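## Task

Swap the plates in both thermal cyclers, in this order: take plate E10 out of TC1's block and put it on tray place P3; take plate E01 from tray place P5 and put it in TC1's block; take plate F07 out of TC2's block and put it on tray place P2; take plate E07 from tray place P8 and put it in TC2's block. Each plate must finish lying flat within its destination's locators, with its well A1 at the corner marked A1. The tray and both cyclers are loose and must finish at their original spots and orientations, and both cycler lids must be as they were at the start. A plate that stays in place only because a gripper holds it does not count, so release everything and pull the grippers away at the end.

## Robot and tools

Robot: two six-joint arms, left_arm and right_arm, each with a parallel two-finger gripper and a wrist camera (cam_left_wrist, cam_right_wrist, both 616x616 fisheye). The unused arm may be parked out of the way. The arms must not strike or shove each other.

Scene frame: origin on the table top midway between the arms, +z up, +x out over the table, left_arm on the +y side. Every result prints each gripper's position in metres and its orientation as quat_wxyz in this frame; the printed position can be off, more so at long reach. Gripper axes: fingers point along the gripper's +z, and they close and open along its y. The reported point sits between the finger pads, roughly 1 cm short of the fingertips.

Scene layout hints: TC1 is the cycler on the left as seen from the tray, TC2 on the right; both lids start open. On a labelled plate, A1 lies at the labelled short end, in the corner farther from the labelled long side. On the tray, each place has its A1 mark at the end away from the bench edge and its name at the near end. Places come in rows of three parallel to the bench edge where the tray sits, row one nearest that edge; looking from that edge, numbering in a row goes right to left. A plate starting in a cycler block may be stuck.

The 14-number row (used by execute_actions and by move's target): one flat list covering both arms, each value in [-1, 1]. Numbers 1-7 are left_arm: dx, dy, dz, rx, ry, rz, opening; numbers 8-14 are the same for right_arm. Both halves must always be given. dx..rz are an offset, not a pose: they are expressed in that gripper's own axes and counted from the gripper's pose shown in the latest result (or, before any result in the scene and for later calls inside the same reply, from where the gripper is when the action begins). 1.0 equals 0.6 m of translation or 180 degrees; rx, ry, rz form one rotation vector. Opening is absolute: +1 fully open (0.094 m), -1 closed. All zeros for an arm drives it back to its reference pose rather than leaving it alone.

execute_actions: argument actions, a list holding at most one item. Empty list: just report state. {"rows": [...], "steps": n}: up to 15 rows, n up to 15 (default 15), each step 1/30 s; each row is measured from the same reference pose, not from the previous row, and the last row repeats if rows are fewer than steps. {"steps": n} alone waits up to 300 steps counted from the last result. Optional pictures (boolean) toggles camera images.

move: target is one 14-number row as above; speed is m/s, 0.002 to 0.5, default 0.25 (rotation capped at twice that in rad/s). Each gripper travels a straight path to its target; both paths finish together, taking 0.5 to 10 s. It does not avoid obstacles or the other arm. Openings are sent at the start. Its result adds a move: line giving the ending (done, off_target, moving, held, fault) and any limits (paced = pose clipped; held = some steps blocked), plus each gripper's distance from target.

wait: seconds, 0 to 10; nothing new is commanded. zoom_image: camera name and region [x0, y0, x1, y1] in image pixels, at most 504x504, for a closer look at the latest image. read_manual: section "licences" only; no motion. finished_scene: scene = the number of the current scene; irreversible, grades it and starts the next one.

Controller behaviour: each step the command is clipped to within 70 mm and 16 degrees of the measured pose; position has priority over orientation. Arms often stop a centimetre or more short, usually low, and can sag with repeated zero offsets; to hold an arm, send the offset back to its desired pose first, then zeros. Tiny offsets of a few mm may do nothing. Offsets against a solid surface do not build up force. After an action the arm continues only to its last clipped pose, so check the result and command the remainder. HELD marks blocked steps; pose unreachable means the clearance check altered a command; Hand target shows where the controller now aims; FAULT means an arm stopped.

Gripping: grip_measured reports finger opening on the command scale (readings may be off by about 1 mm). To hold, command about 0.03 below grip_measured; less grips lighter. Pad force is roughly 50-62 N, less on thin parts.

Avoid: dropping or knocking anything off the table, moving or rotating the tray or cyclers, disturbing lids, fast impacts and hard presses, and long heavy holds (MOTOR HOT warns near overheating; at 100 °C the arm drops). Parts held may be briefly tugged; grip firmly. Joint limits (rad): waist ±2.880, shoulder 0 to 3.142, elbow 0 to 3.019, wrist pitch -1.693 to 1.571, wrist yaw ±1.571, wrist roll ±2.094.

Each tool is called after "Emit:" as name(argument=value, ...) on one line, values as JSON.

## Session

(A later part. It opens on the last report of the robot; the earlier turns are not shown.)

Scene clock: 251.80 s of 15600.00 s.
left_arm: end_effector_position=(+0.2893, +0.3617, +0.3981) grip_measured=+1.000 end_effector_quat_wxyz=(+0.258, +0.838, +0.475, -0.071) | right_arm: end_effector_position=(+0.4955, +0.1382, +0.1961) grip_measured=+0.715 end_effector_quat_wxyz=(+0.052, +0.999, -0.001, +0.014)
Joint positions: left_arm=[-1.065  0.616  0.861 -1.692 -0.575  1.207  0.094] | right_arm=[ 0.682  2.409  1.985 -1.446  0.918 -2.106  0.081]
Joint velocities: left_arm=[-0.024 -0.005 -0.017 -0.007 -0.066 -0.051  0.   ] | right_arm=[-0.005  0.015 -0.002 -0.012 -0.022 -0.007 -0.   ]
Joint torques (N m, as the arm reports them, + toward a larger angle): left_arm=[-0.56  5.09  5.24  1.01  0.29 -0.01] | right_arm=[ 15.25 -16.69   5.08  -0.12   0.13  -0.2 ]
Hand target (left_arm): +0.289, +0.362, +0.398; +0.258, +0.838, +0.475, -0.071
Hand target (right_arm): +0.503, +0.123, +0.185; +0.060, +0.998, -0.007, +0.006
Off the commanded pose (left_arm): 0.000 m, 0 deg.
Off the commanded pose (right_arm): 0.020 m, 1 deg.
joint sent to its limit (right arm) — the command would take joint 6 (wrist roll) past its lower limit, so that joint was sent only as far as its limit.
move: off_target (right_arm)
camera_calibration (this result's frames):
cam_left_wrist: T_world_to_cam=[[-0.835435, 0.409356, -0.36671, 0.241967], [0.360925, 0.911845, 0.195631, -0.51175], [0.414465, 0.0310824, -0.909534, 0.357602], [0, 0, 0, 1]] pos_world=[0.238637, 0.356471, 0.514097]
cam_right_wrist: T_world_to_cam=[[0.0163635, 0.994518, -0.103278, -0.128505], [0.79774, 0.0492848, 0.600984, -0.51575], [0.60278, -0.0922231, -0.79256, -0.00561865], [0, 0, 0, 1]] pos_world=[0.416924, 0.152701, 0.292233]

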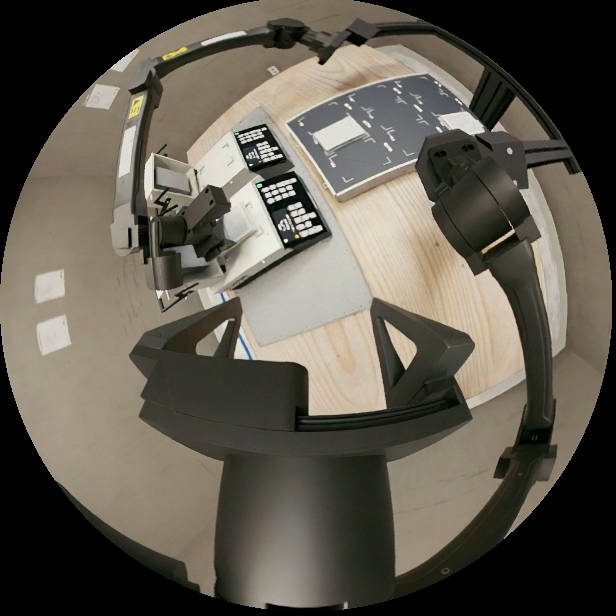

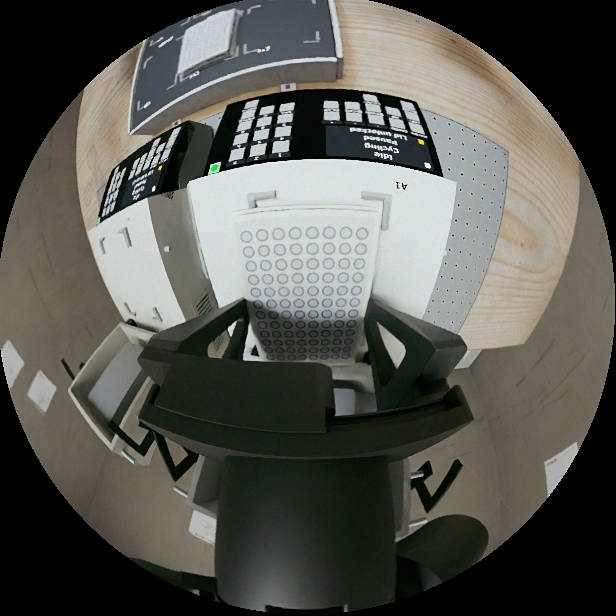

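Emit:
move(target=[0,0,0,0,0,0,1,0.01,-0.012,0.025,0,0,0,0.62], speed=0.03)

Emit:
zoom_image(camera="cam_right_wrist", region=[180,150,440,410])

Scene clock: 253.47 s of 15600.00 s.
left_arm: end_effector_position=(+0.2893, +0.3617, +0.3981) grip_measured=+1.000 end_effector_quat_wxyz=(+0.258, +0.838, +0.475, -0.071) | right_arm: end_effector_position=(+0.4903, +0.1418, +0.1892) grip_measured=+0.715 end_effector_quat_wxyz=(+0.059, +0.998, +0.005, +0.014)
Joint positions: left_arm=[-1.065  0.616  0.861 -1.692 -0.575  1.207  0.094] | right_arm=[ 0.682  2.426  1.985 -1.446  0.926 -2.106  0.081]
Joint velocities: left_arm=[-0.015 -0.005 -0.002  0.017 -0.022 -0.022  0.   ] | right_arm=[-0.015  0.005 -0.012 -0.002 -0.037 -0.037  0.   ]
Joint torques (N m, as the arm reports them, + toward a larger angle): left_arm=[-0.37  4.77  5.28  0.93  0.28 -0.01] | right_arm=[ 15.56 -14.07   8.91   0.03   0.02  -0.2 ]
Hand target (left_arm): +0.289, +0.362, +0.398; +0.258, +0.838, +0.475, -0.071
Hand target (right_arm): +0.501, +0.143, +0.181; +0.058, +0.998, -0.006, +0.012
Off the commanded pose (left_arm): 0.000 m, 0 deg.
Off the commanded pose (right_arm): 0.015 m, 1 deg.
joint sent to its limit (right arm) — the command would take joint 6 (wrist roll) past its lower limit, so that joint was sent only as far as its limit.
move: off_target (right_arm)
camera_calibration (this result's frames):
cam_left_wrist: T_world_to_cam=[[-0.835435, 0.409356, -0.36671, 0.241967], [0.360925, 0.911845, 0.195631, -0.51175], [0.414465, 0.0310824, -0.909534, 0.357602], [0, 0, 0, 1]] pos_world=[0.238637, 0.356471, 0.514097]
cam_right_wrist: T_world_to_cam=[[0.00364654, 0.993224, -0.116157, -0.123919], [0.796718, 0.0673139, 0.600591, -0.509632], [0.60434, -0.0947348, -0.791074, -0.00825939], [0, 0, 0, 1]] pos_world=[0.411477, 0.156603, 0.285152]

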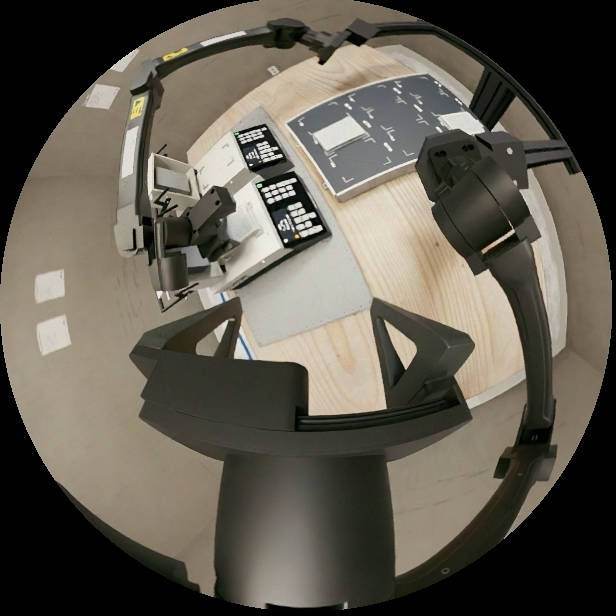

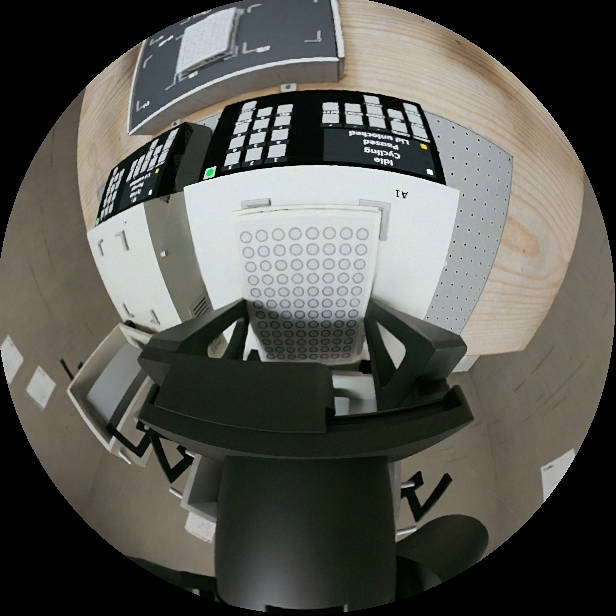

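Region (180, 150, 440, 410) of cam_right_wrist's 616x616 image, scaled by 1.938, with more detail than that image has.

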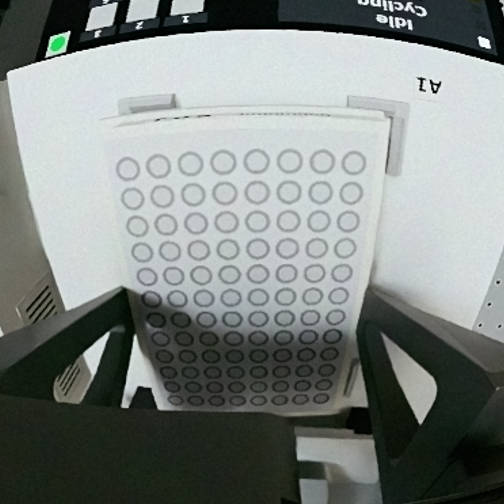

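Emit:
move(target=[0,0,0,0,0,0,1,0.025,-0.012,0.015,0,0,0,0.62], speed=0.03)

Emit:
zoom_image(camera="cam_right_wrist", region=[180,150,440,410])

Scene clock: 255.73 s of 15600.00 s.
left_arm: end_effector_position=(+0.2893, +0.3617, +0.3981) grip_measured=+1.000 end_effector_quat_wxyz=(+0.258, +0.838, +0.475, -0.071) | right_arm: end_effector_position=(+0.4933, +0.1471, +0.1877) grip_measured=+0.715 end_effector_quat_wxyz=(+0.063, +0.998, +0.009, +0.016)
Joint positions: left_arm=[-1.065  0.616  0.861 -1.692 -0.575  1.207  0.094] | right_arm=[ 0.682  2.45   2.022 -1.466  0.934 -2.106  0.081]
Joint velocities: left_arm=[-0.005 -0.005  0.002 -0.017  0.081 -0.022  0.   ] | right_arm=[-0.015  0.005  0.022 -0.037 -0.066 -0.007  0.   ]
Joint torques (N m, as the arm reports them, + toward a larger angle): left_arm=[-0.29  4.46  5.28  1.01  0.3  -0.04] | right_arm=[ 15.7  -14.29   9.23  -0.54   0.05  -0.2 ]
Hand target (left_arm): +0.289, +0.362, +0.398; +0.258, +0.838, +0.475, -0.071
Hand target (right_arm): +0.505, +0.147, +0.180; +0.064, +0.998, +0.001, +0.013
Off the commanded pose (left_arm): 0.000 m, 0 deg.
Off the commanded pose (right_arm): 0.014 m, 1 deg.
joint sent to its limit (right arm) — the command would take joint 6 (wrist roll) past its lower limit, so that joint was sent only as far as its limit.
move: off_target (right_arm)
camera_calibration (this result's frames):
cam_left_wrist: T_world_to_cam=[[-0.835435, 0.409356, -0.36671, 0.241967], [0.360925, 0.911845, 0.195631, -0.51175], [0.414465, 0.0310824, -0.909534, 0.357602], [0, 0, 0, 1]] pos_world=[0.238637, 0.356471, 0.514097]
cam_right_wrist: T_world_to_cam=[[-0.00282868, 0.992221, -0.124456, -0.124413], [0.794235, 0.0778495, 0.602603, -0.5122], [0.607604, -0.0971425, -0.788277, -0.0126418], [0, 0, 0, 1]] pos_world=[0.414136, 0.162091, 0.283204]

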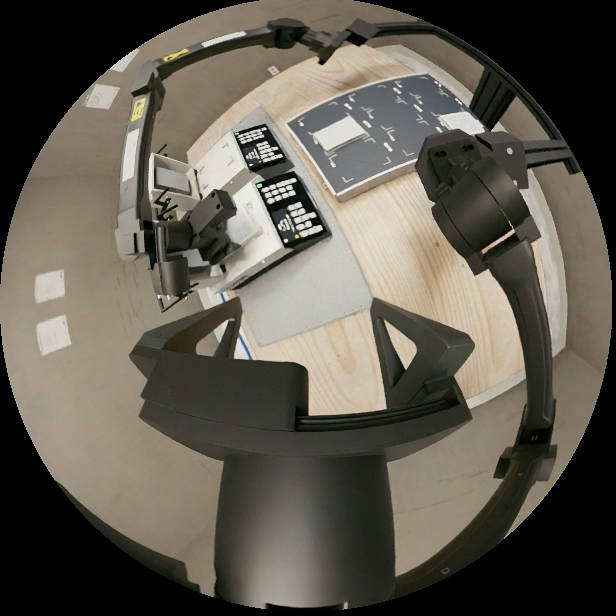

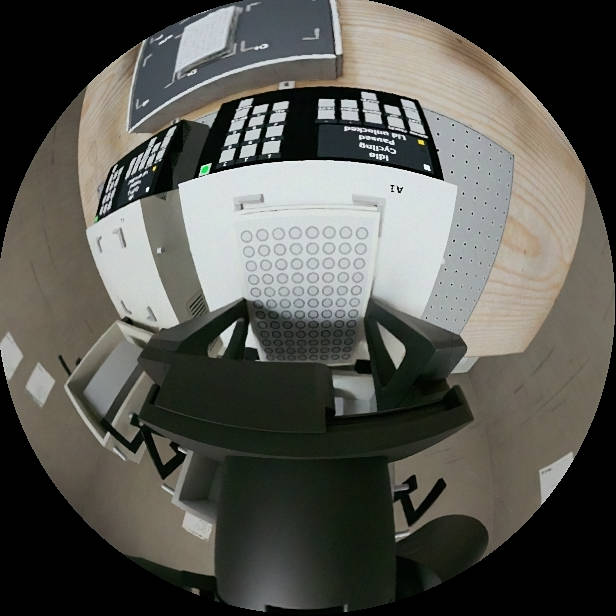

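Region (180, 150, 440, 410) of cam_right_wrist's 616x616 image, scaled by 1.938, with more detail than that image has.

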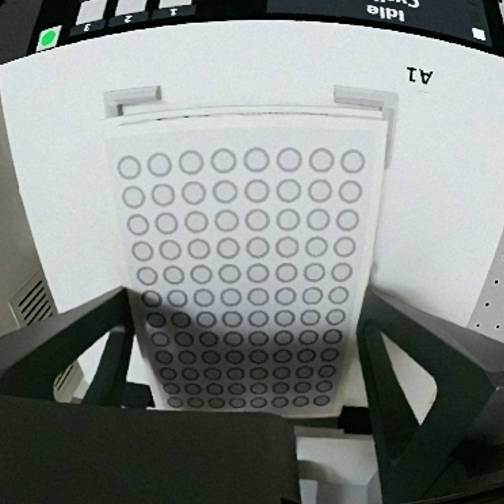

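Good centring. Lower.

Emit:
move(target=[0,0,0,0,0,0,1,0.012,0.0,0.04,0,0,0,0.62], speed=0.02)

Emit:
zoom_image(camera="cam_right_wrist", region=[180,150,440,410])

Scene clock: 257.97 s of 15600.00 s.
left_arm: end_effector_position=(+0.2893, +0.3617, +0.3981) grip_measured=+1.000 end_effector_quat_wxyz=(+0.258, +0.838, +0.475, -0.071) | right_arm: end_effector_position=(+0.4950, +0.1469, +0.1874) grip_measured=+0.715 end_effector_quat_wxyz=(+0.065, +0.998, +0.008, +0.021)
Joint positions: left_arm=[-1.065  0.616  0.861 -1.692 -0.575  1.207  0.094] | right_arm=[ 0.682  2.451  2.023 -1.463  0.946 -2.106  0.081]
Joint velocities: left_arm=[-0.005 -0.015 -0.002  0.002  0.007 -0.007  0.   ] | right_arm=[-0.015  0.005 -0.007 -0.012 -0.022 -0.037  0.   ]
Joint torques (N m, as the arm reports them, + toward a larger angle): left_arm=[-0.07  5.1   5.29  0.9   0.26 -0.04] | right_arm=[ 14.55 -14.3    7.14   0.42   0.13  -0.21]
Hand target (left_arm): +0.289, +0.362, +0.398; +0.258, +0.838, +0.475, -0.071
Hand target (right_arm): +0.500, +0.143, +0.165; +0.073, +0.997, +0.000, +0.013
Off the commanded pose (left_arm): 0.000 m, 0 deg.
Off the commanded pose (right_arm): 0.024 m, 1 deg.
joint sent to its limit (right arm) — the command would take joint 6 (wrist roll) past its lower limit, so that joint was sent only as far as its limit.
move: off_target (right_arm)
camera_calibration (this result's frames):
cam_left_wrist: T_world_to_cam=[[-0.835435, 0.409356, -0.36671, 0.241967], [0.360925, 0.911845, 0.195631, -0.51175], [0.414465, 0.0310824, -0.909534, 0.357602], [0, 0, 0, 1]] pos_world=[0.238637, 0.356471, 0.514097]
cam_right_wrist: T_world_to_cam=[[-0.000807061, 0.991635, -0.129075, -0.124285], [0.787549, 0.0801729, 0.611015, -0.511997], [0.616252, -0.10116, -0.781025, -0.0189541], [0, 0, 0, 1]] pos_world=[0.414803, 0.162376, 0.281992]

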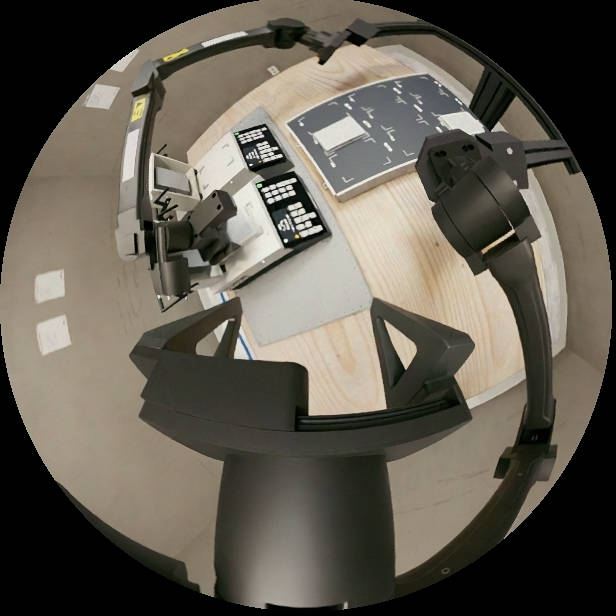

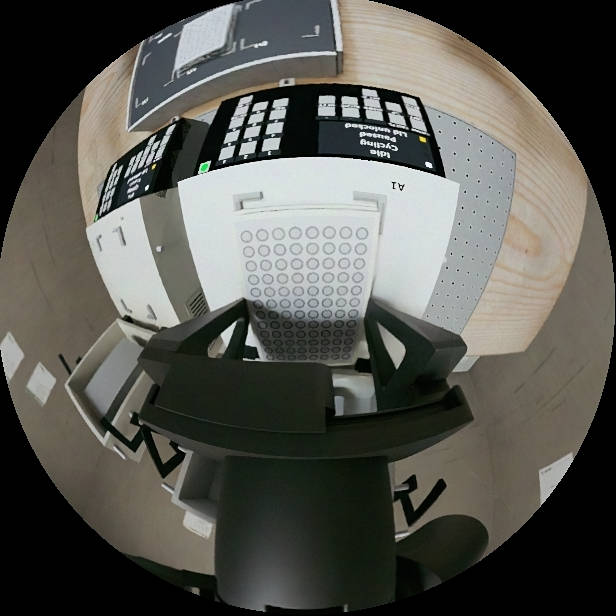

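Region (180, 150, 440, 410) of cam_right_wrist's 616x616 image, scaled by 1.938, with more detail than that image has.

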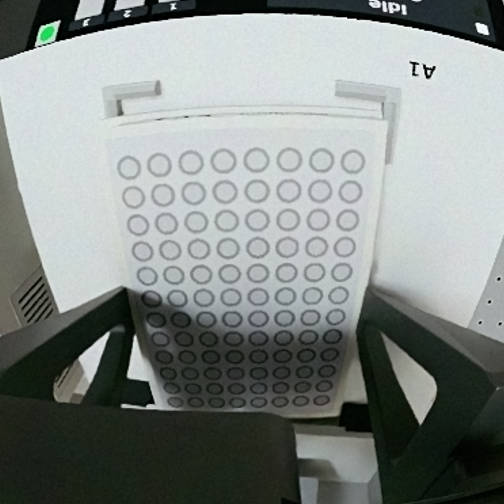

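Emit:
move(target=[0,0,0,0,0,0,1,-0.005,0.0,0.06,0,0,0,0.62], speed=0.02)

Emit:
zoom_image(camera="cam_right_wrist", region=[180,150,440,410])

Scene clock: 260.67 s of 15600.00 s.
left_arm: end_effector_position=(+0.2893, +0.3617, +0.3981) grip_measured=+1.000 end_effector_quat_wxyz=(+0.258, +0.838, +0.475, -0.071) | right_arm: end_effector_position=(+0.4963, +0.1474, +0.1859) grip_measured=+0.715 end_effector_quat_wxyz=(+0.065, +0.997, +0.004, +0.031)
Joint positions: left_arm=[-1.065  0.616  0.861 -1.692 -0.575  1.207  0.094] | right_arm=[ 0.682  2.447  2.009 -1.437  0.961 -2.109  0.081]
Joint velocities: left_arm=[-0.015 -0.005  0.002  0.012 -0.007 -0.066  0.   ] | right_arm=[-0.005 -0.015  0.007 -0.012  0.022 -0.037  0.   ]
Joint torques (N m, as the arm reports them, + toward a larger angle): left_arm=[-0.18  4.6   5.29  1.    0.28 -0.03] | right_arm=[ 14.03 -14.07   4.59   1.33   0.07  -0.17]
Hand target (left_arm): +0.289, +0.362, +0.398; +0.258, +0.838, +0.475, -0.071
Hand target (right_arm): +0.493, +0.142, +0.153; +0.078, +0.997, -0.002, +0.017
Off the commanded pose (left_arm): 0.000 m, 0 deg.
Off the commanded pose (right_arm): 0.035 m, 1 deg.
joint sent to its limit (right arm) — the command would take joint 6 (wrist roll) past its lower limit, so that joint was sent only as far as its limit.
move: off_target (right_arm)
camera_calibration (this result's frames):
cam_left_wrist: T_world_to_cam=[[-0.835435, 0.409356, -0.36671, 0.241967], [0.360925, 0.911845, 0.195631, -0.51175], [0.414465, 0.0310824, -0.909534, 0.357602], [0, 0, 0, 1]] pos_world=[0.238637, 0.356471, 0.514097]
cam_right_wrist: T_world_to_cam=[[0.00908964, 0.991712, -0.128158, -0.130113], [0.776107, 0.0738184, 0.626266, -0.508326], [0.630536, -0.105157, -0.769003, -0.0295511], [0, 0, 0, 1]] pos_world=[0.414331, 0.163451, 0.278947]

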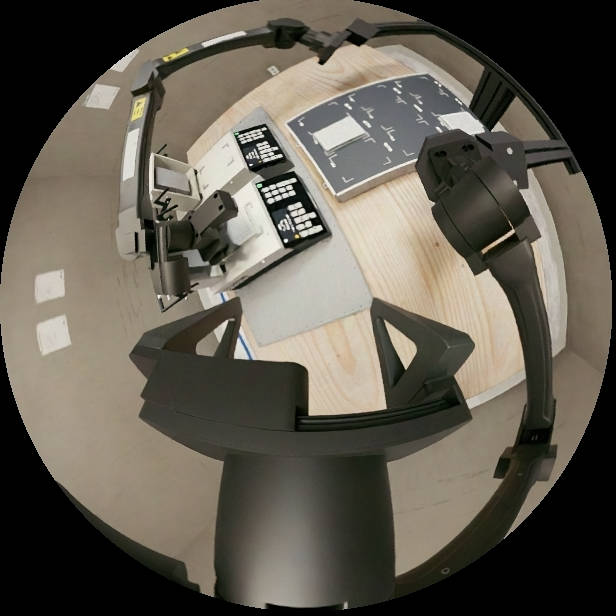

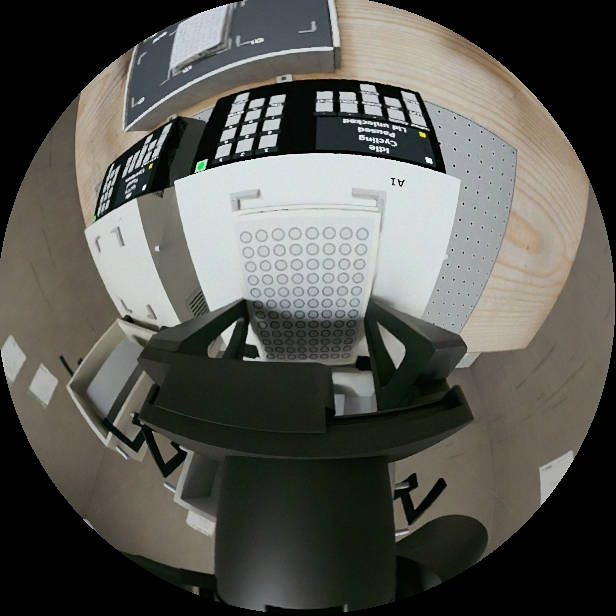

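Region (180, 150, 440, 410) of cam_right_wrist's 616x616 image, scaled by 1.938, with more detail than that image has.

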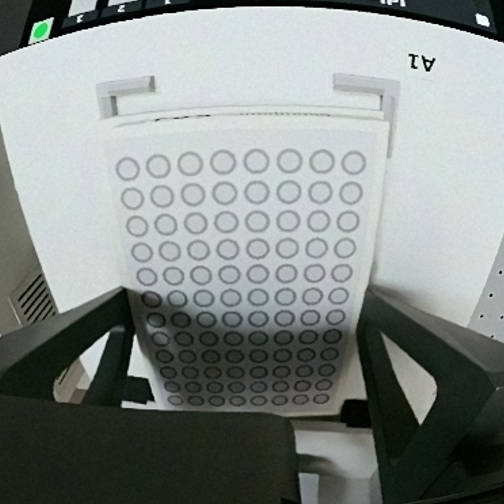

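Contact on far locators; slide −x.

Emit:
move(target=[0,0,0,0,0,0,1,-0.02,0.0,0.02,0,0,0,0.62], speed=0.02)

Emit:
zoom_image(camera="cam_right_wrist", region=[180,150,440,410])

Scene clock: 262.40 s of 15600.00 s.
left_arm: end_effector_position=(+0.2893, +0.3617, +0.3981) grip_measured=+1.000 end_effector_quat_wxyz=(+0.258, +0.838, +0.475, -0.071) | right_arm: end_effector_position=(+0.4953, +0.1461, +0.1854) grip_measured=+0.715 end_effector_quat_wxyz=(+0.060, +0.998, -0.004, +0.036)
Joint positions: left_arm=[-1.065  0.616  0.861 -1.692 -0.575  1.207  0.094] | right_arm=[ 0.682  2.43   1.978 -1.399  0.965 -2.111  0.081]
Joint velocities: left_arm=[-0.024 -0.015 -0.002  0.022  0.007  0.022  0.   ] | right_arm=[-0.005 -0.015 -0.012  0.002  0.007 -0.022  0.   ]
Joint torques (N m, as the arm reports them, + toward a larger angle): left_arm=[-0.32  4.86  5.2   0.88  0.29  0.01] | right_arm=[ 16.43 -14.9    4.14   0.46   0.    -0.15]
Hand target (left_arm): +0.289, +0.362, +0.398; +0.258, +0.838, +0.475, -0.071
Hand target (right_arm): +0.485, +0.146, +0.173; +0.067, +0.997, +0.003, +0.030
Off the commanded pose (left_arm): 0.000 m, 0 deg.
Off the commanded pose (right_arm): 0.016 m, 1 deg.
joint sent to its limit (right arm) — the command would take joint 6 (wrist roll) past its lower limit, so that joint was sent only as far as its limit.
move: off_target (right_arm)
camera_calibration (this result's frames):
cam_left_wrist: T_world_to_cam=[[-0.835435, 0.409356, -0.36671, 0.241967], [0.360925, 0.911845, 0.195631, -0.51175], [0.414465, 0.0310824, -0.909534, 0.357602], [0, 0, 0, 1]] pos_world=[0.238637, 0.356471, 0.514097]
cam_right_wrist: T_world_to_cam=[[0.0259776, 0.992736, -0.117477, -0.139389], [0.769424, 0.0551696, 0.636352, -0.503009], [0.63821, -0.10692, -0.762401, -0.0342548], [0, 0, 0, 1]] pos_world=[0.41251, 0.162465, 0.2776]

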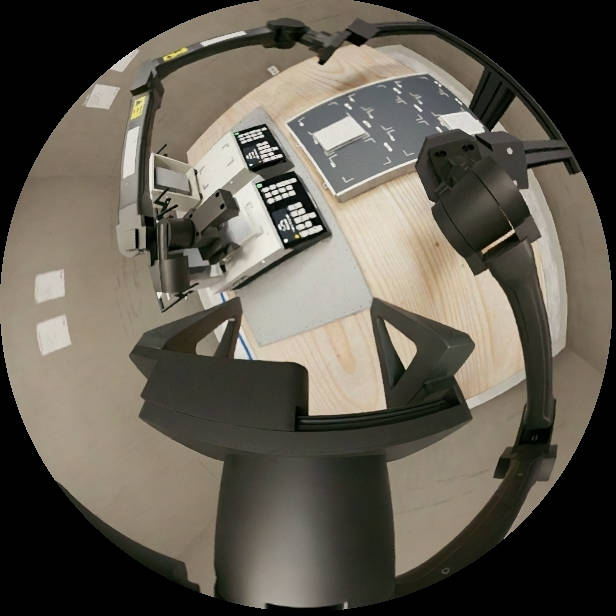

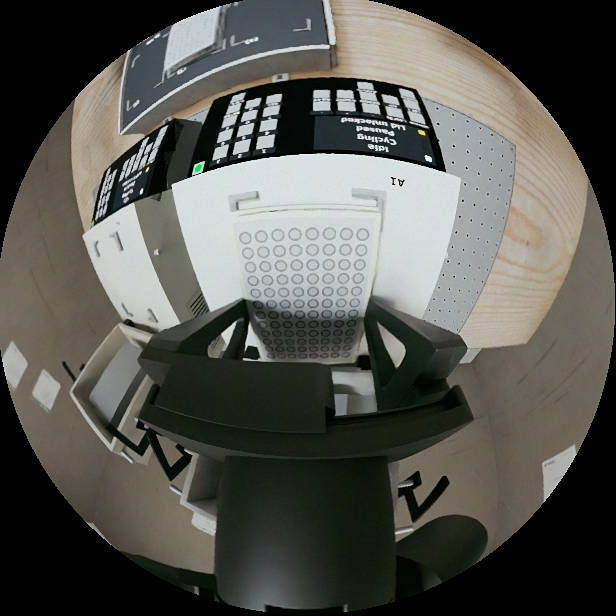

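Region (180, 150, 440, 410) of cam_right_wrist's 616x616 image, scaled by 1.938, with more detail than that image has.

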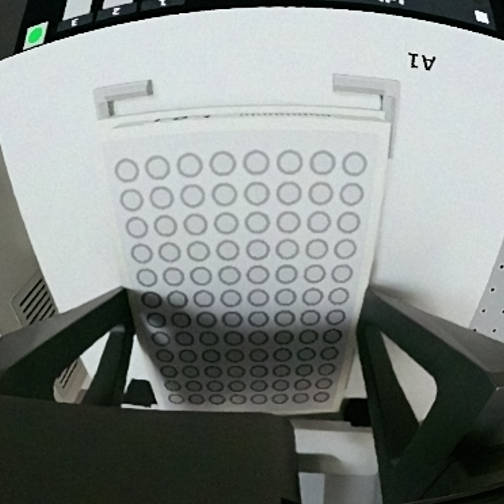

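Emit:
move(target=[0,0,0,0,0,0,1,-0.03,0.0,0.01,0,-0.015,0,0.62], speed=0.02)

Emit:
zoom_image(camera="cam_right_wrist", region=[180,150,440,410])

Scene clock: 264.73 s of 15600.00 s.
left_arm: end_effector_position=(+0.2893, +0.3617, +0.3981) grip_measured=+1.000 end_effector_quat_wxyz=(+0.258, +0.838, +0.475, -0.071) | right_arm: end_effector_position=(+0.4903, +0.1459, +0.1856) grip_measured=+0.715 end_effector_quat_wxyz=(+0.054, +0.998, -0.008, +0.024)
Joint positions: left_arm=[-1.065  0.616  0.861 -1.692 -0.575  1.207  0.094] | right_arm=[ 0.682  2.426  1.971 -1.406  0.937 -2.099  0.081]
Joint velocities: left_arm=[-0.005 -0.005 -0.022 -0.022 -0.051 -0.007  0.   ] | right_arm=[ 0.005 -0.015 -0.002 -0.002  0.022  0.022 -0.   ]
Joint torques (N m, as the arm reports them, + toward a larger angle): left_arm=[-0.08  4.88  5.2   0.91  0.27 -0.03] | right_arm=[ 16.73 -15.05   4.36  -0.24  -0.38   0.03]
Hand target (left_arm): +0.289, +0.362, +0.398; +0.258, +0.838, +0.475, -0.071
Hand target (right_arm): +0.478, +0.146, +0.178; +0.059, +0.998, -0.006, +0.013
Off the commanded pose (left_arm): 0.000 m, 0 deg.
Off the commanded pose (right_arm): 0.014 m, 1 deg.
move: off_target (right_arm)
camera_calibration (this result's frames):
cam_left_wrist: T_world_to_cam=[[-0.835435, 0.409356, -0.36671, 0.241967], [0.360925, 0.911845, 0.195631, -0.51175], [0.414465, 0.0310824, -0.909534, 0.357602], [0, 0, 0, 1]] pos_world=[0.238637, 0.356471, 0.514097]
cam_right_wrist: T_world_to_cam=[[0.0313815, 0.993746, -0.107161, -0.143757], [0.785667, 0.0417498, 0.617239, -0.501651], [0.617853, -0.103563, -0.779443, -0.0182786], [0, 0, 0, 1]] pos_world=[0.409936, 0.161908, 0.279987]

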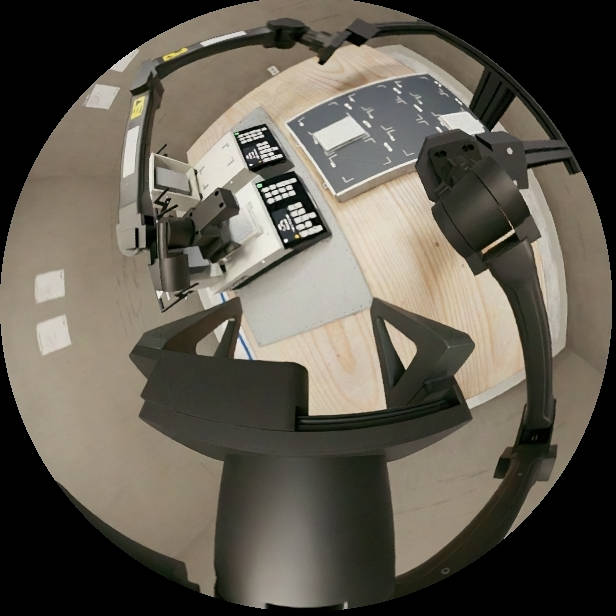

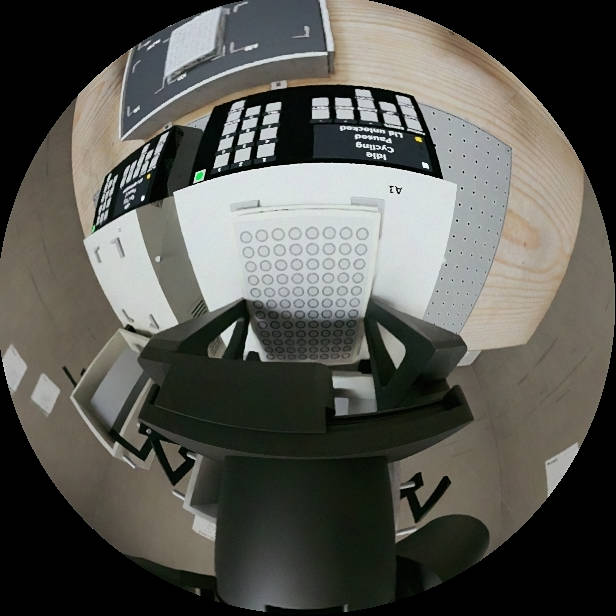

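Region (180, 150, 440, 410) of cam_right_wrist's 616x616 image, scaled by 1.938, with more detail than that image has.

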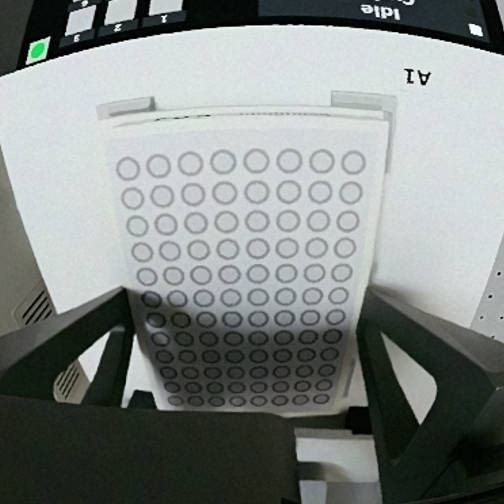

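Release, lift.

Emit:
move(target=[0,0,0,0,0,0,1,0,0,0,0,0,0,1])

Emit:
move(target=[0,0,0,0,0,0,1,-0.03,0,-0.12,0,0,0,1], speed=0.06)

Emit:
zoom_image(camera="cam_right_wrist", region=[180,150,440,410])

Scene clock: 266.50 s of 15600.00 s.
left_arm: end_effector_position=(+0.2893, +0.3617, +0.3981) grip_measured=+1.000 end_effector_quat_wxyz=(+0.258, +0.838, +0.475, -0.071) | right_arm: end_effector_position=(+0.4905, +0.1458, +0.1857) grip_measured=+1.000 end_effector_quat_wxyz=(+0.055, +0.998, -0.008, +0.024)
Joint positions: left_arm=[-1.065  0.616  0.861 -1.692 -0.575  1.207  0.094] | right_arm=[ 0.682  2.425  1.971 -1.406  0.938 -2.098  0.094]
Joint velocities: left_arm=[-0.005 -0.015  0.002 -0.007  0.022 -0.081  0.   ] | right_arm=[ 0.005  0.005 -0.012  0.007  0.022  0.007  0.   ]
Joint torques (N m, as the arm reports them, + toward a larger angle): left_arm=[-0.13  4.91  5.23  0.97  0.26 -0.04] | right_arm=[ 16.57 -15.73   6.02  -0.04   0.02  -0.15]
Hand target (left_arm): +0.289, +0.362, +0.398; +0.258, +0.838, +0.475, -0.071
Hand target (right_arm): +0.490, +0.146, +0.186; +0.054, +0.998, -0.008, +0.024
Off the commanded pose (left_arm): 0.000 m, 0 deg.
Off the commanded pose (right_arm): 0.000 m, 0 deg.
move: done
camera_calibration (this result's frames):
cam_left_wrist: T_world_to_cam=[[-0.835435, 0.409356, -0.36671, 0.241967], [0.360925, 0.911845, 0.195631, -0.51175], [0.414465, 0.0310824, -0.909534, 0.357602], [0, 0, 0, 1]] pos_world=[0.238637, 0.356471, 0.514097]
cam_right_wrist: T_world_to_cam=[[0.0320773, 0.993709, -0.107305, -0.14389], [0.785173, 0.041377, 0.617893, -0.501784], [0.618445, -0.104073, -0.778906, -0.0186376], [0, 0, 0, 1]] pos_world=[0.410129, 0.161807, 0.280092]

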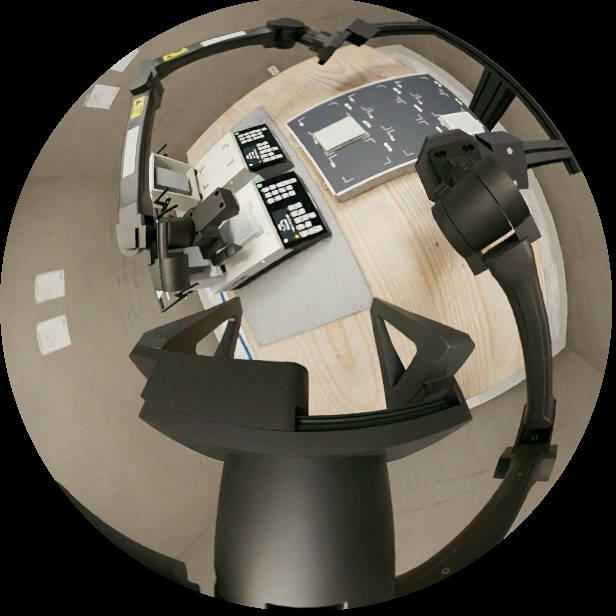

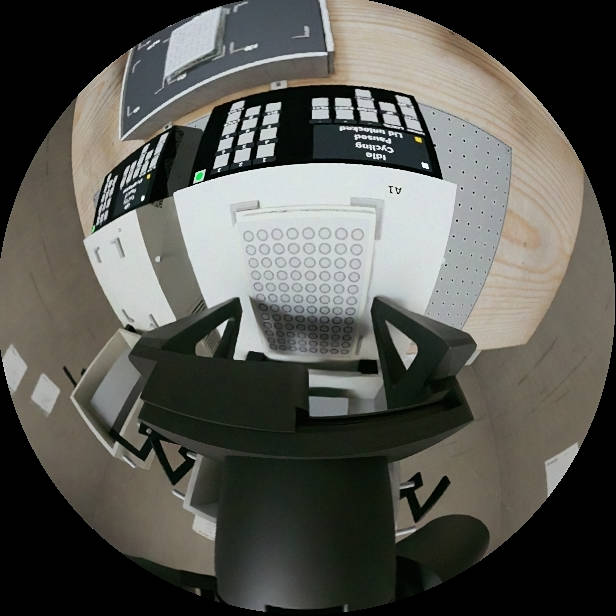

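Scene clock: 268.10 s of 15600.00 s.
left_arm: end_effector_position=(+0.2893, +0.3617, +0.3981) grip_measured=+1.000 end_effector_quat_wxyz=(+0.258, +0.838, +0.475, -0.071) | right_arm: end_effector_position=(+0.4593, +0.1461, +0.2325) grip_measured=+1.000 end_effector_quat_wxyz=(+0.072, +0.997, +0.005, +0.013)
Joint positions: left_arm=[-1.065  0.616  0.861 -1.692 -0.575  1.207  0.094] | right_arm=[ 0.76   2.425  1.998 -1.594  0.906 -1.954  0.094]
Joint velocities: left_arm=[ 0.005  0.005 -0.007 -0.012 -0.066 -0.007  0.   ] | right_arm=[-0.005 -0.024  0.017 -0.007  0.022  0.022  0.   ]
Joint torques (N m, as the arm reports them, + toward a larger angle): left_arm=[0.03 4.85 5.3  1.   0.26 0.  ] | right_arm=[ 17.82 -15.61   9.55  -0.62  -0.07  -0.05]
Hand target (left_arm): +0.289, +0.362, +0.398; +0.258, +0.838, +0.475, -0.071
Hand target (right_arm): +0.468, +0.153, +0.257; +0.054, +0.998, -0.008, +0.024
Off the commanded pose (left_arm): 0.000 m, 0 deg.
Off the commanded pose (right_arm): 0.027 m, 3 deg.
move: off_target (right_arm)
camera_calibration (this result's frames):
cam_left_wrist: T_world_to_cam=[[-0.835435, 0.409356, -0.36671, 0.241967], [0.360925, 0.911845, 0.195631, -0.51175], [0.414465, 0.0310824, -0.909534, 0.357602], [0, 0, 0, 1]] pos_world=[0.238637, 0.356471, 0.514097]
cam_right_wrist: T_world_to_cam=[[0.00505216, 0.989773, -0.142561, -0.11699], [0.798626, 0.0818025, 0.596242, -0.513232], [0.601807, -0.116865, -0.790045, 0.0491981], [0, 0, 0, 1]] pos_world=[0.380864, 0.163526, 0.328201]

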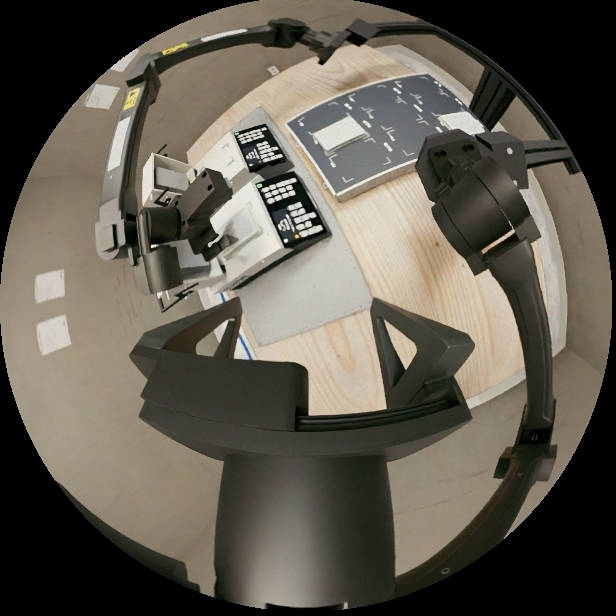

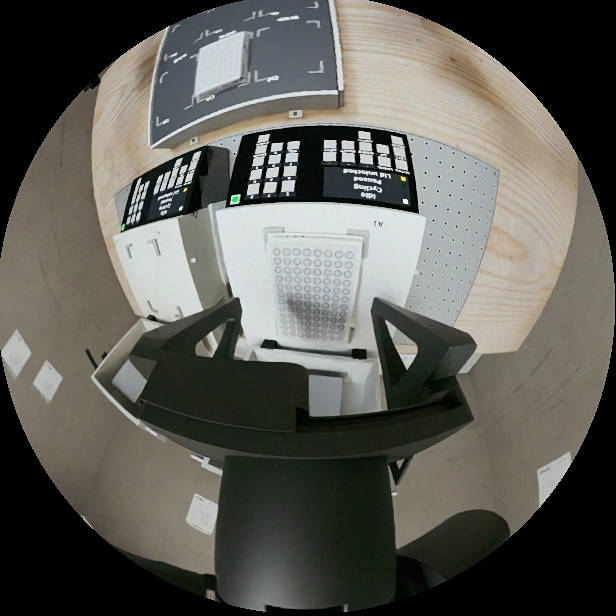

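Region (180, 150, 440, 410) of cam_right_wrist's 616x616 image, scaled by 1.938, with more detail than that image has.

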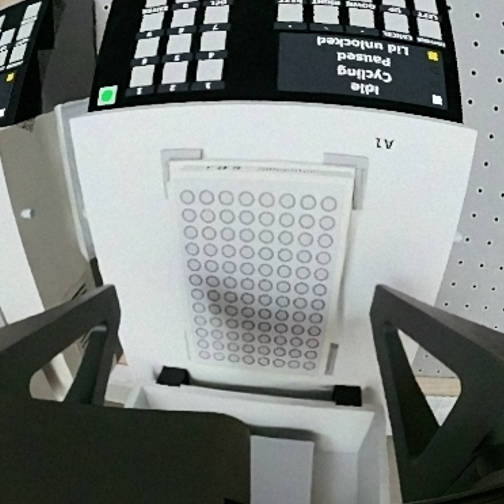

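Seated. Check E07's label.

Emit:
zoom_image(camera="cam_right_wrist", region=[150,0,310,160])

Region (150, 0, 310, 160) of cam_right_wrist's 616x616 image, scaled by 3.150, with more detail than that image has.

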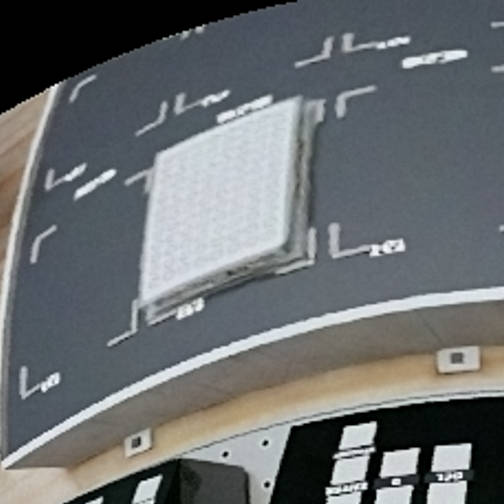

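Emit:
move(target=[0,0,0,0,0,0,1,-0.3,0.8,-0.1,0,0,0.3,1])

Emit:
move(target=[-0.452,-0.105,0.633,-0.055,0.201,-0.652,1,0,0,0,0,0,0,1])

Scene clock: 274.87 s of 15600.00 s.
left_arm: end_effector_position=(+0.2893, +0.3617, +0.3981) grip_measured=+1.000 end_effector_quat_wxyz=(+0.258, +0.838, +0.475, -0.071) | right_arm: end_effector_position=(+0.2799, -0.3232, +0.3587) grip_measured=+1.000 end_effector_quat_wxyz=(-0.137, +0.876, -0.462, -0.011)
Joint positions: left_arm=[-1.065  0.616  0.861 -1.692 -0.575  1.207  0.094] | right_arm=[ 0.905  0.741  0.837 -1.691  0.759 -1.184  0.094]
Joint velocities: left_arm=[-0.005 -0.005 -0.002 -0.017  0.051  0.037  0.   ] | right_arm=[ 0.005 -0.005 -0.002 -0.012 -0.037 -0.022  0.   ]
Joint torques (N m, as the arm reports them, + toward a larger angle): left_arm=[-0.51  5.15  5.22  0.98  0.27 -0.01] | right_arm=[ 1.79  0.59  6.06  0.43 -0.09 -0.19]
Hand target (left_arm): +0.289, +0.362, +0.398; +0.258, +0.838, +0.475, -0.071
Hand target (right_arm): +0.276, -0.321, +0.357; -0.133, +0.884, -0.448, -0.010
Off the commanded pose (left_arm): 0.000 m, 0 deg.
Off the commanded pose (right_arm): 0.003 m, 23 deg; orientation clipped at the last step of the last action.
joint sent to its limit (right arm) — the command would take joint 4 (wrist pitch) past its lower limit, so that joint was sent only as far as its limit.
After step 90, 1.03 s passed at rest.
move: off_target (right_arm); limits=paced
camera_calibration (this result's frames):
cam_left_wrist: T_world_to_cam=[[-0.835435, 0.409356, -0.36671, 0.241967], [0.360925, 0.911845, 0.195631, -0.51175], [0.414465, 0.0310824, -0.909534, 0.357602], [0, 0, 0, 1]] pos_world=[0.238637, 0.356471, 0.514097]
cam_right_wrist: T_world_to_cam=[[0.820032, 0.524971, 0.22793, -0.144852], [0.395289, -0.80753, 0.437769, -0.524523], [0.413877, -0.268887, -0.869716, 0.23408], [0, 0, 0, 1]] pos_world=[0.229241, -0.284584, 0.46622]

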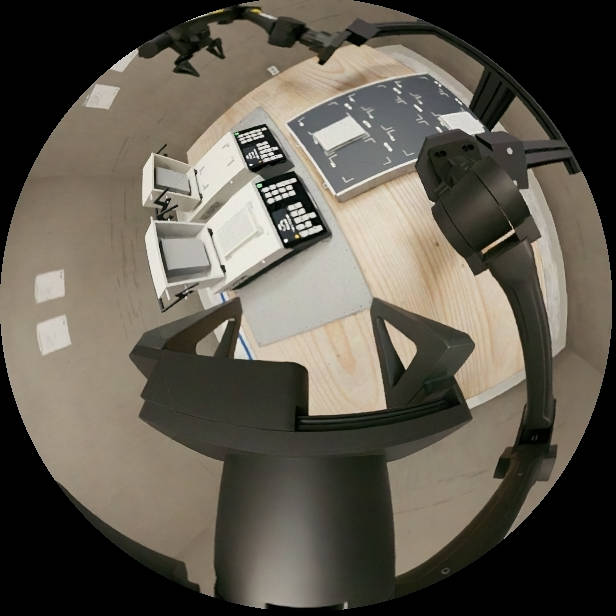

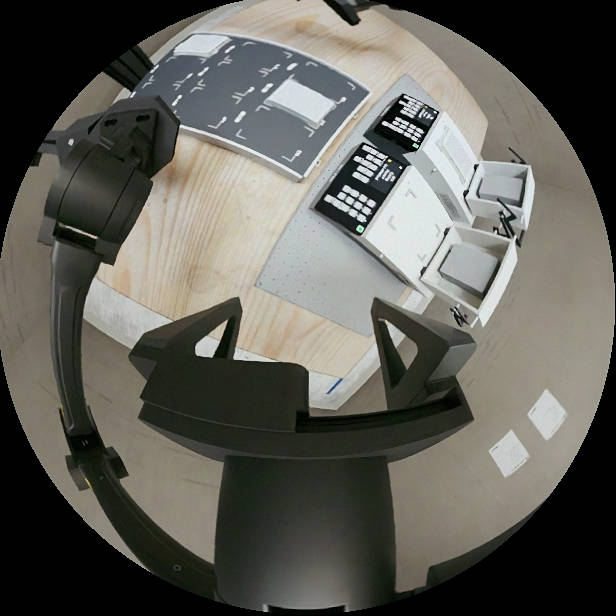

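Scene clock: 279.73 s of 15600.00 s.
left_arm: end_effector_position=(+0.1321, +0.0069, +0.1471) grip_measured=+1.000 end_effector_quat_wxyz=(+0.008, +0.022, +1.000, +0.010) | right_arm: end_effector_position=(+0.2799, -0.3232, +0.3587) grip_measured=+1.000 end_effector_quat_wxyz=(-0.137, +0.876, -0.462, -0.011)
Joint positions: left_arm=[-1.216  2.274  0.777 -0.731 -0.634 -1.435  0.094] | right_arm=[ 0.905  0.741  0.837 -1.691  0.759 -1.184  0.094]
Joint velocities: left_arm=[-0.024 -0.005  0.002 -0.017 -0.007 -0.081  0.   ] | right_arm=[-0.005 -0.005  0.002  0.002 -0.007  0.022  0.   ]
Joint torques (N m, as the arm reports them, + toward a larger angle): left_arm=[-5.62 -8.57  6.84  0.41  0.03 -0.1 ] | right_arm=[ 1.05  0.79  6.61  0.75 -0.05 -0.11]
Hand target (left_arm): +0.140, -0.006, +0.147; +0.001, -0.001, +1.000, +0.002
Hand target (right_arm): +0.280, -0.323, +0.359; -0.137, +0.876, -0.462, -0.011
Off the commanded pose (left_arm): 0.016 m, 3 deg.
Off the commanded pose (right_arm): 0.000 m, 0 deg.
move: off_target (left_arm)
camera_calibration (this result's frames):
cam_left_wrist: T_world_to_cam=[[-0.0383389, -0.998925, -0.0260721, 0.0181394], [-0.824804, 0.0169051, 0.565167, 0.0260777], [-0.564118, 0.0431722, -0.824565, 0.322176], [0, 0, 0, 1]] pos_world=[0.20395, 0.00376998, 0.251389]
cam_right_wrist: T_world_to_cam=[[0.820032, 0.524971, 0.22793, -0.144852], [0.395289, -0.80753, 0.437769, -0.524523], [0.413877, -0.268887, -0.869716, 0.23408], [0, 0, 0, 1]] pos_world=[0.229241, -0.284584, 0.46622]

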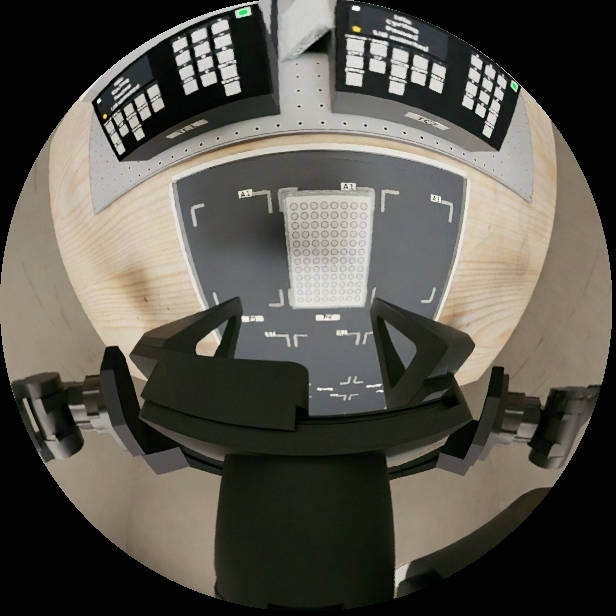

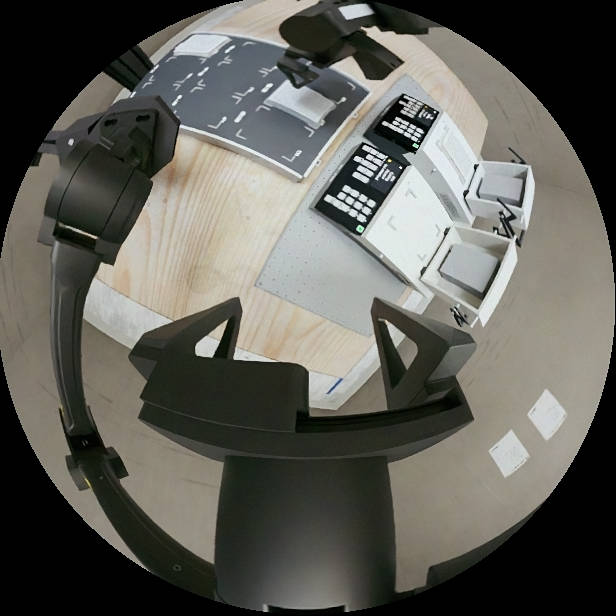

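Emit:
move(target=[-0.025,-0.045,0.08,0,0,-0.012,1,0,0,0,0,0,0,1], speed=0.08)

Scene clock: 281.47 s of 15600.00 s.
left_arm: end_effector_position=(+0.1403, -0.0099, +0.1025) grip_measured=+1.000 end_effector_quat_wxyz=(+0.012, +0.011, +1.000, +0.014) | right_arm: end_effector_position=(+0.2799, -0.3232, +0.3587) grip_measured=+1.000 end_effector_quat_wxyz=(-0.137, +0.876, -0.462, -0.011)
Joint positions: left_arm=[-1.115  2.386  0.805 -0.591 -0.701 -1.359  0.094] | right_arm=[ 0.905  0.741  0.837 -1.691  0.759 -1.184  0.094]
Joint velocities: left_arm=[ 0.005 -0.005 -0.017  0.022  0.007  0.007  0.   ] | right_arm=[ 0.005 -0.005  0.017  0.002 -0.022  0.037  0.   ]
Joint torques (N m, as the arm reports them, + toward a larger angle): left_arm=[-6.84 -8.86  5.32  0.59 -0.21  0.1 ] | right_arm=[ 1.05  0.78  6.62  0.75 -0.04 -0.11]
Hand target (left_arm): +0.147, -0.020, +0.099; +0.008, +0.003, +1.000, +0.010
Hand target (right_arm): +0.280, -0.323, +0.359; -0.137, +0.876, -0.462, -0.011
Off the commanded pose (left_arm): 0.012 m, 1 deg.
Off the commanded pose (right_arm): 0.000 m, 0 deg.
move: off_target (left_arm)
camera_calibration (this result's frames):
cam_left_wrist: T_world_to_cam=[[-0.0161703, -0.999301, -0.0337101, -0.0018241], [-0.829143, -0.00544057, 0.55901, 0.0592792], [-0.558803, 0.0369898, -0.828475, 0.290297], [0, 0, 0, 1]] pos_world=[0.21134, -0.0122384, 0.207305]
cam_right_wrist: T_world_to_cam=[[0.820032, 0.524971, 0.22793, -0.144852], [0.395289, -0.80753, 0.437769, -0.524523], [0.413877, -0.268887, -0.869716, 0.23408], [0, 0, 0, 1]] pos_world=[0.229241, -0.284584, 0.46622]

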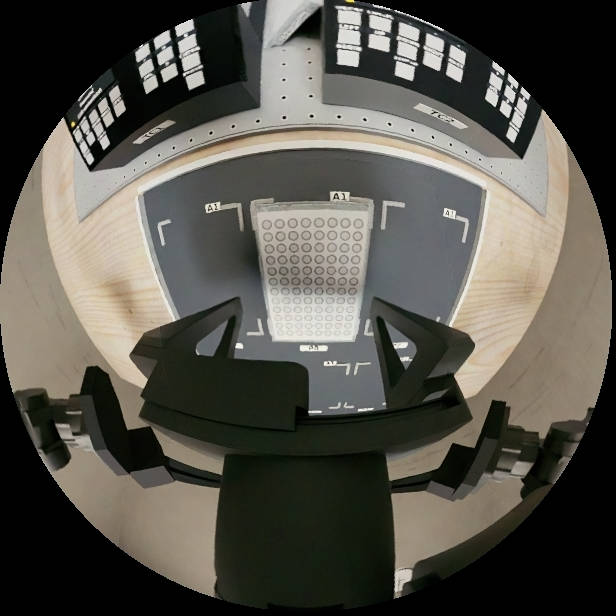

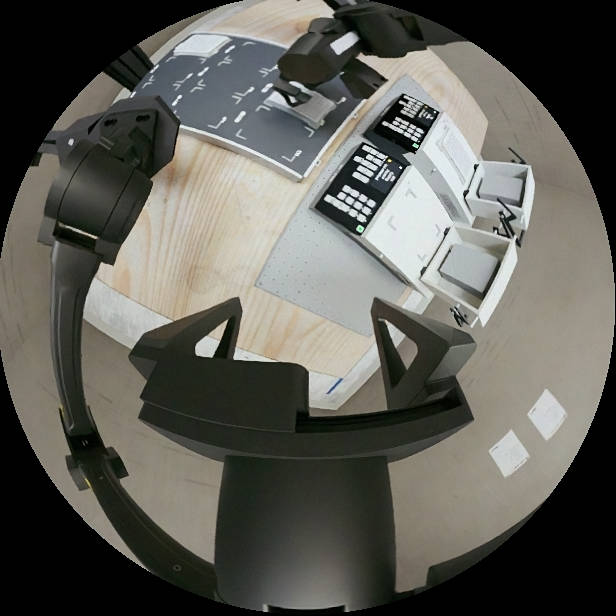

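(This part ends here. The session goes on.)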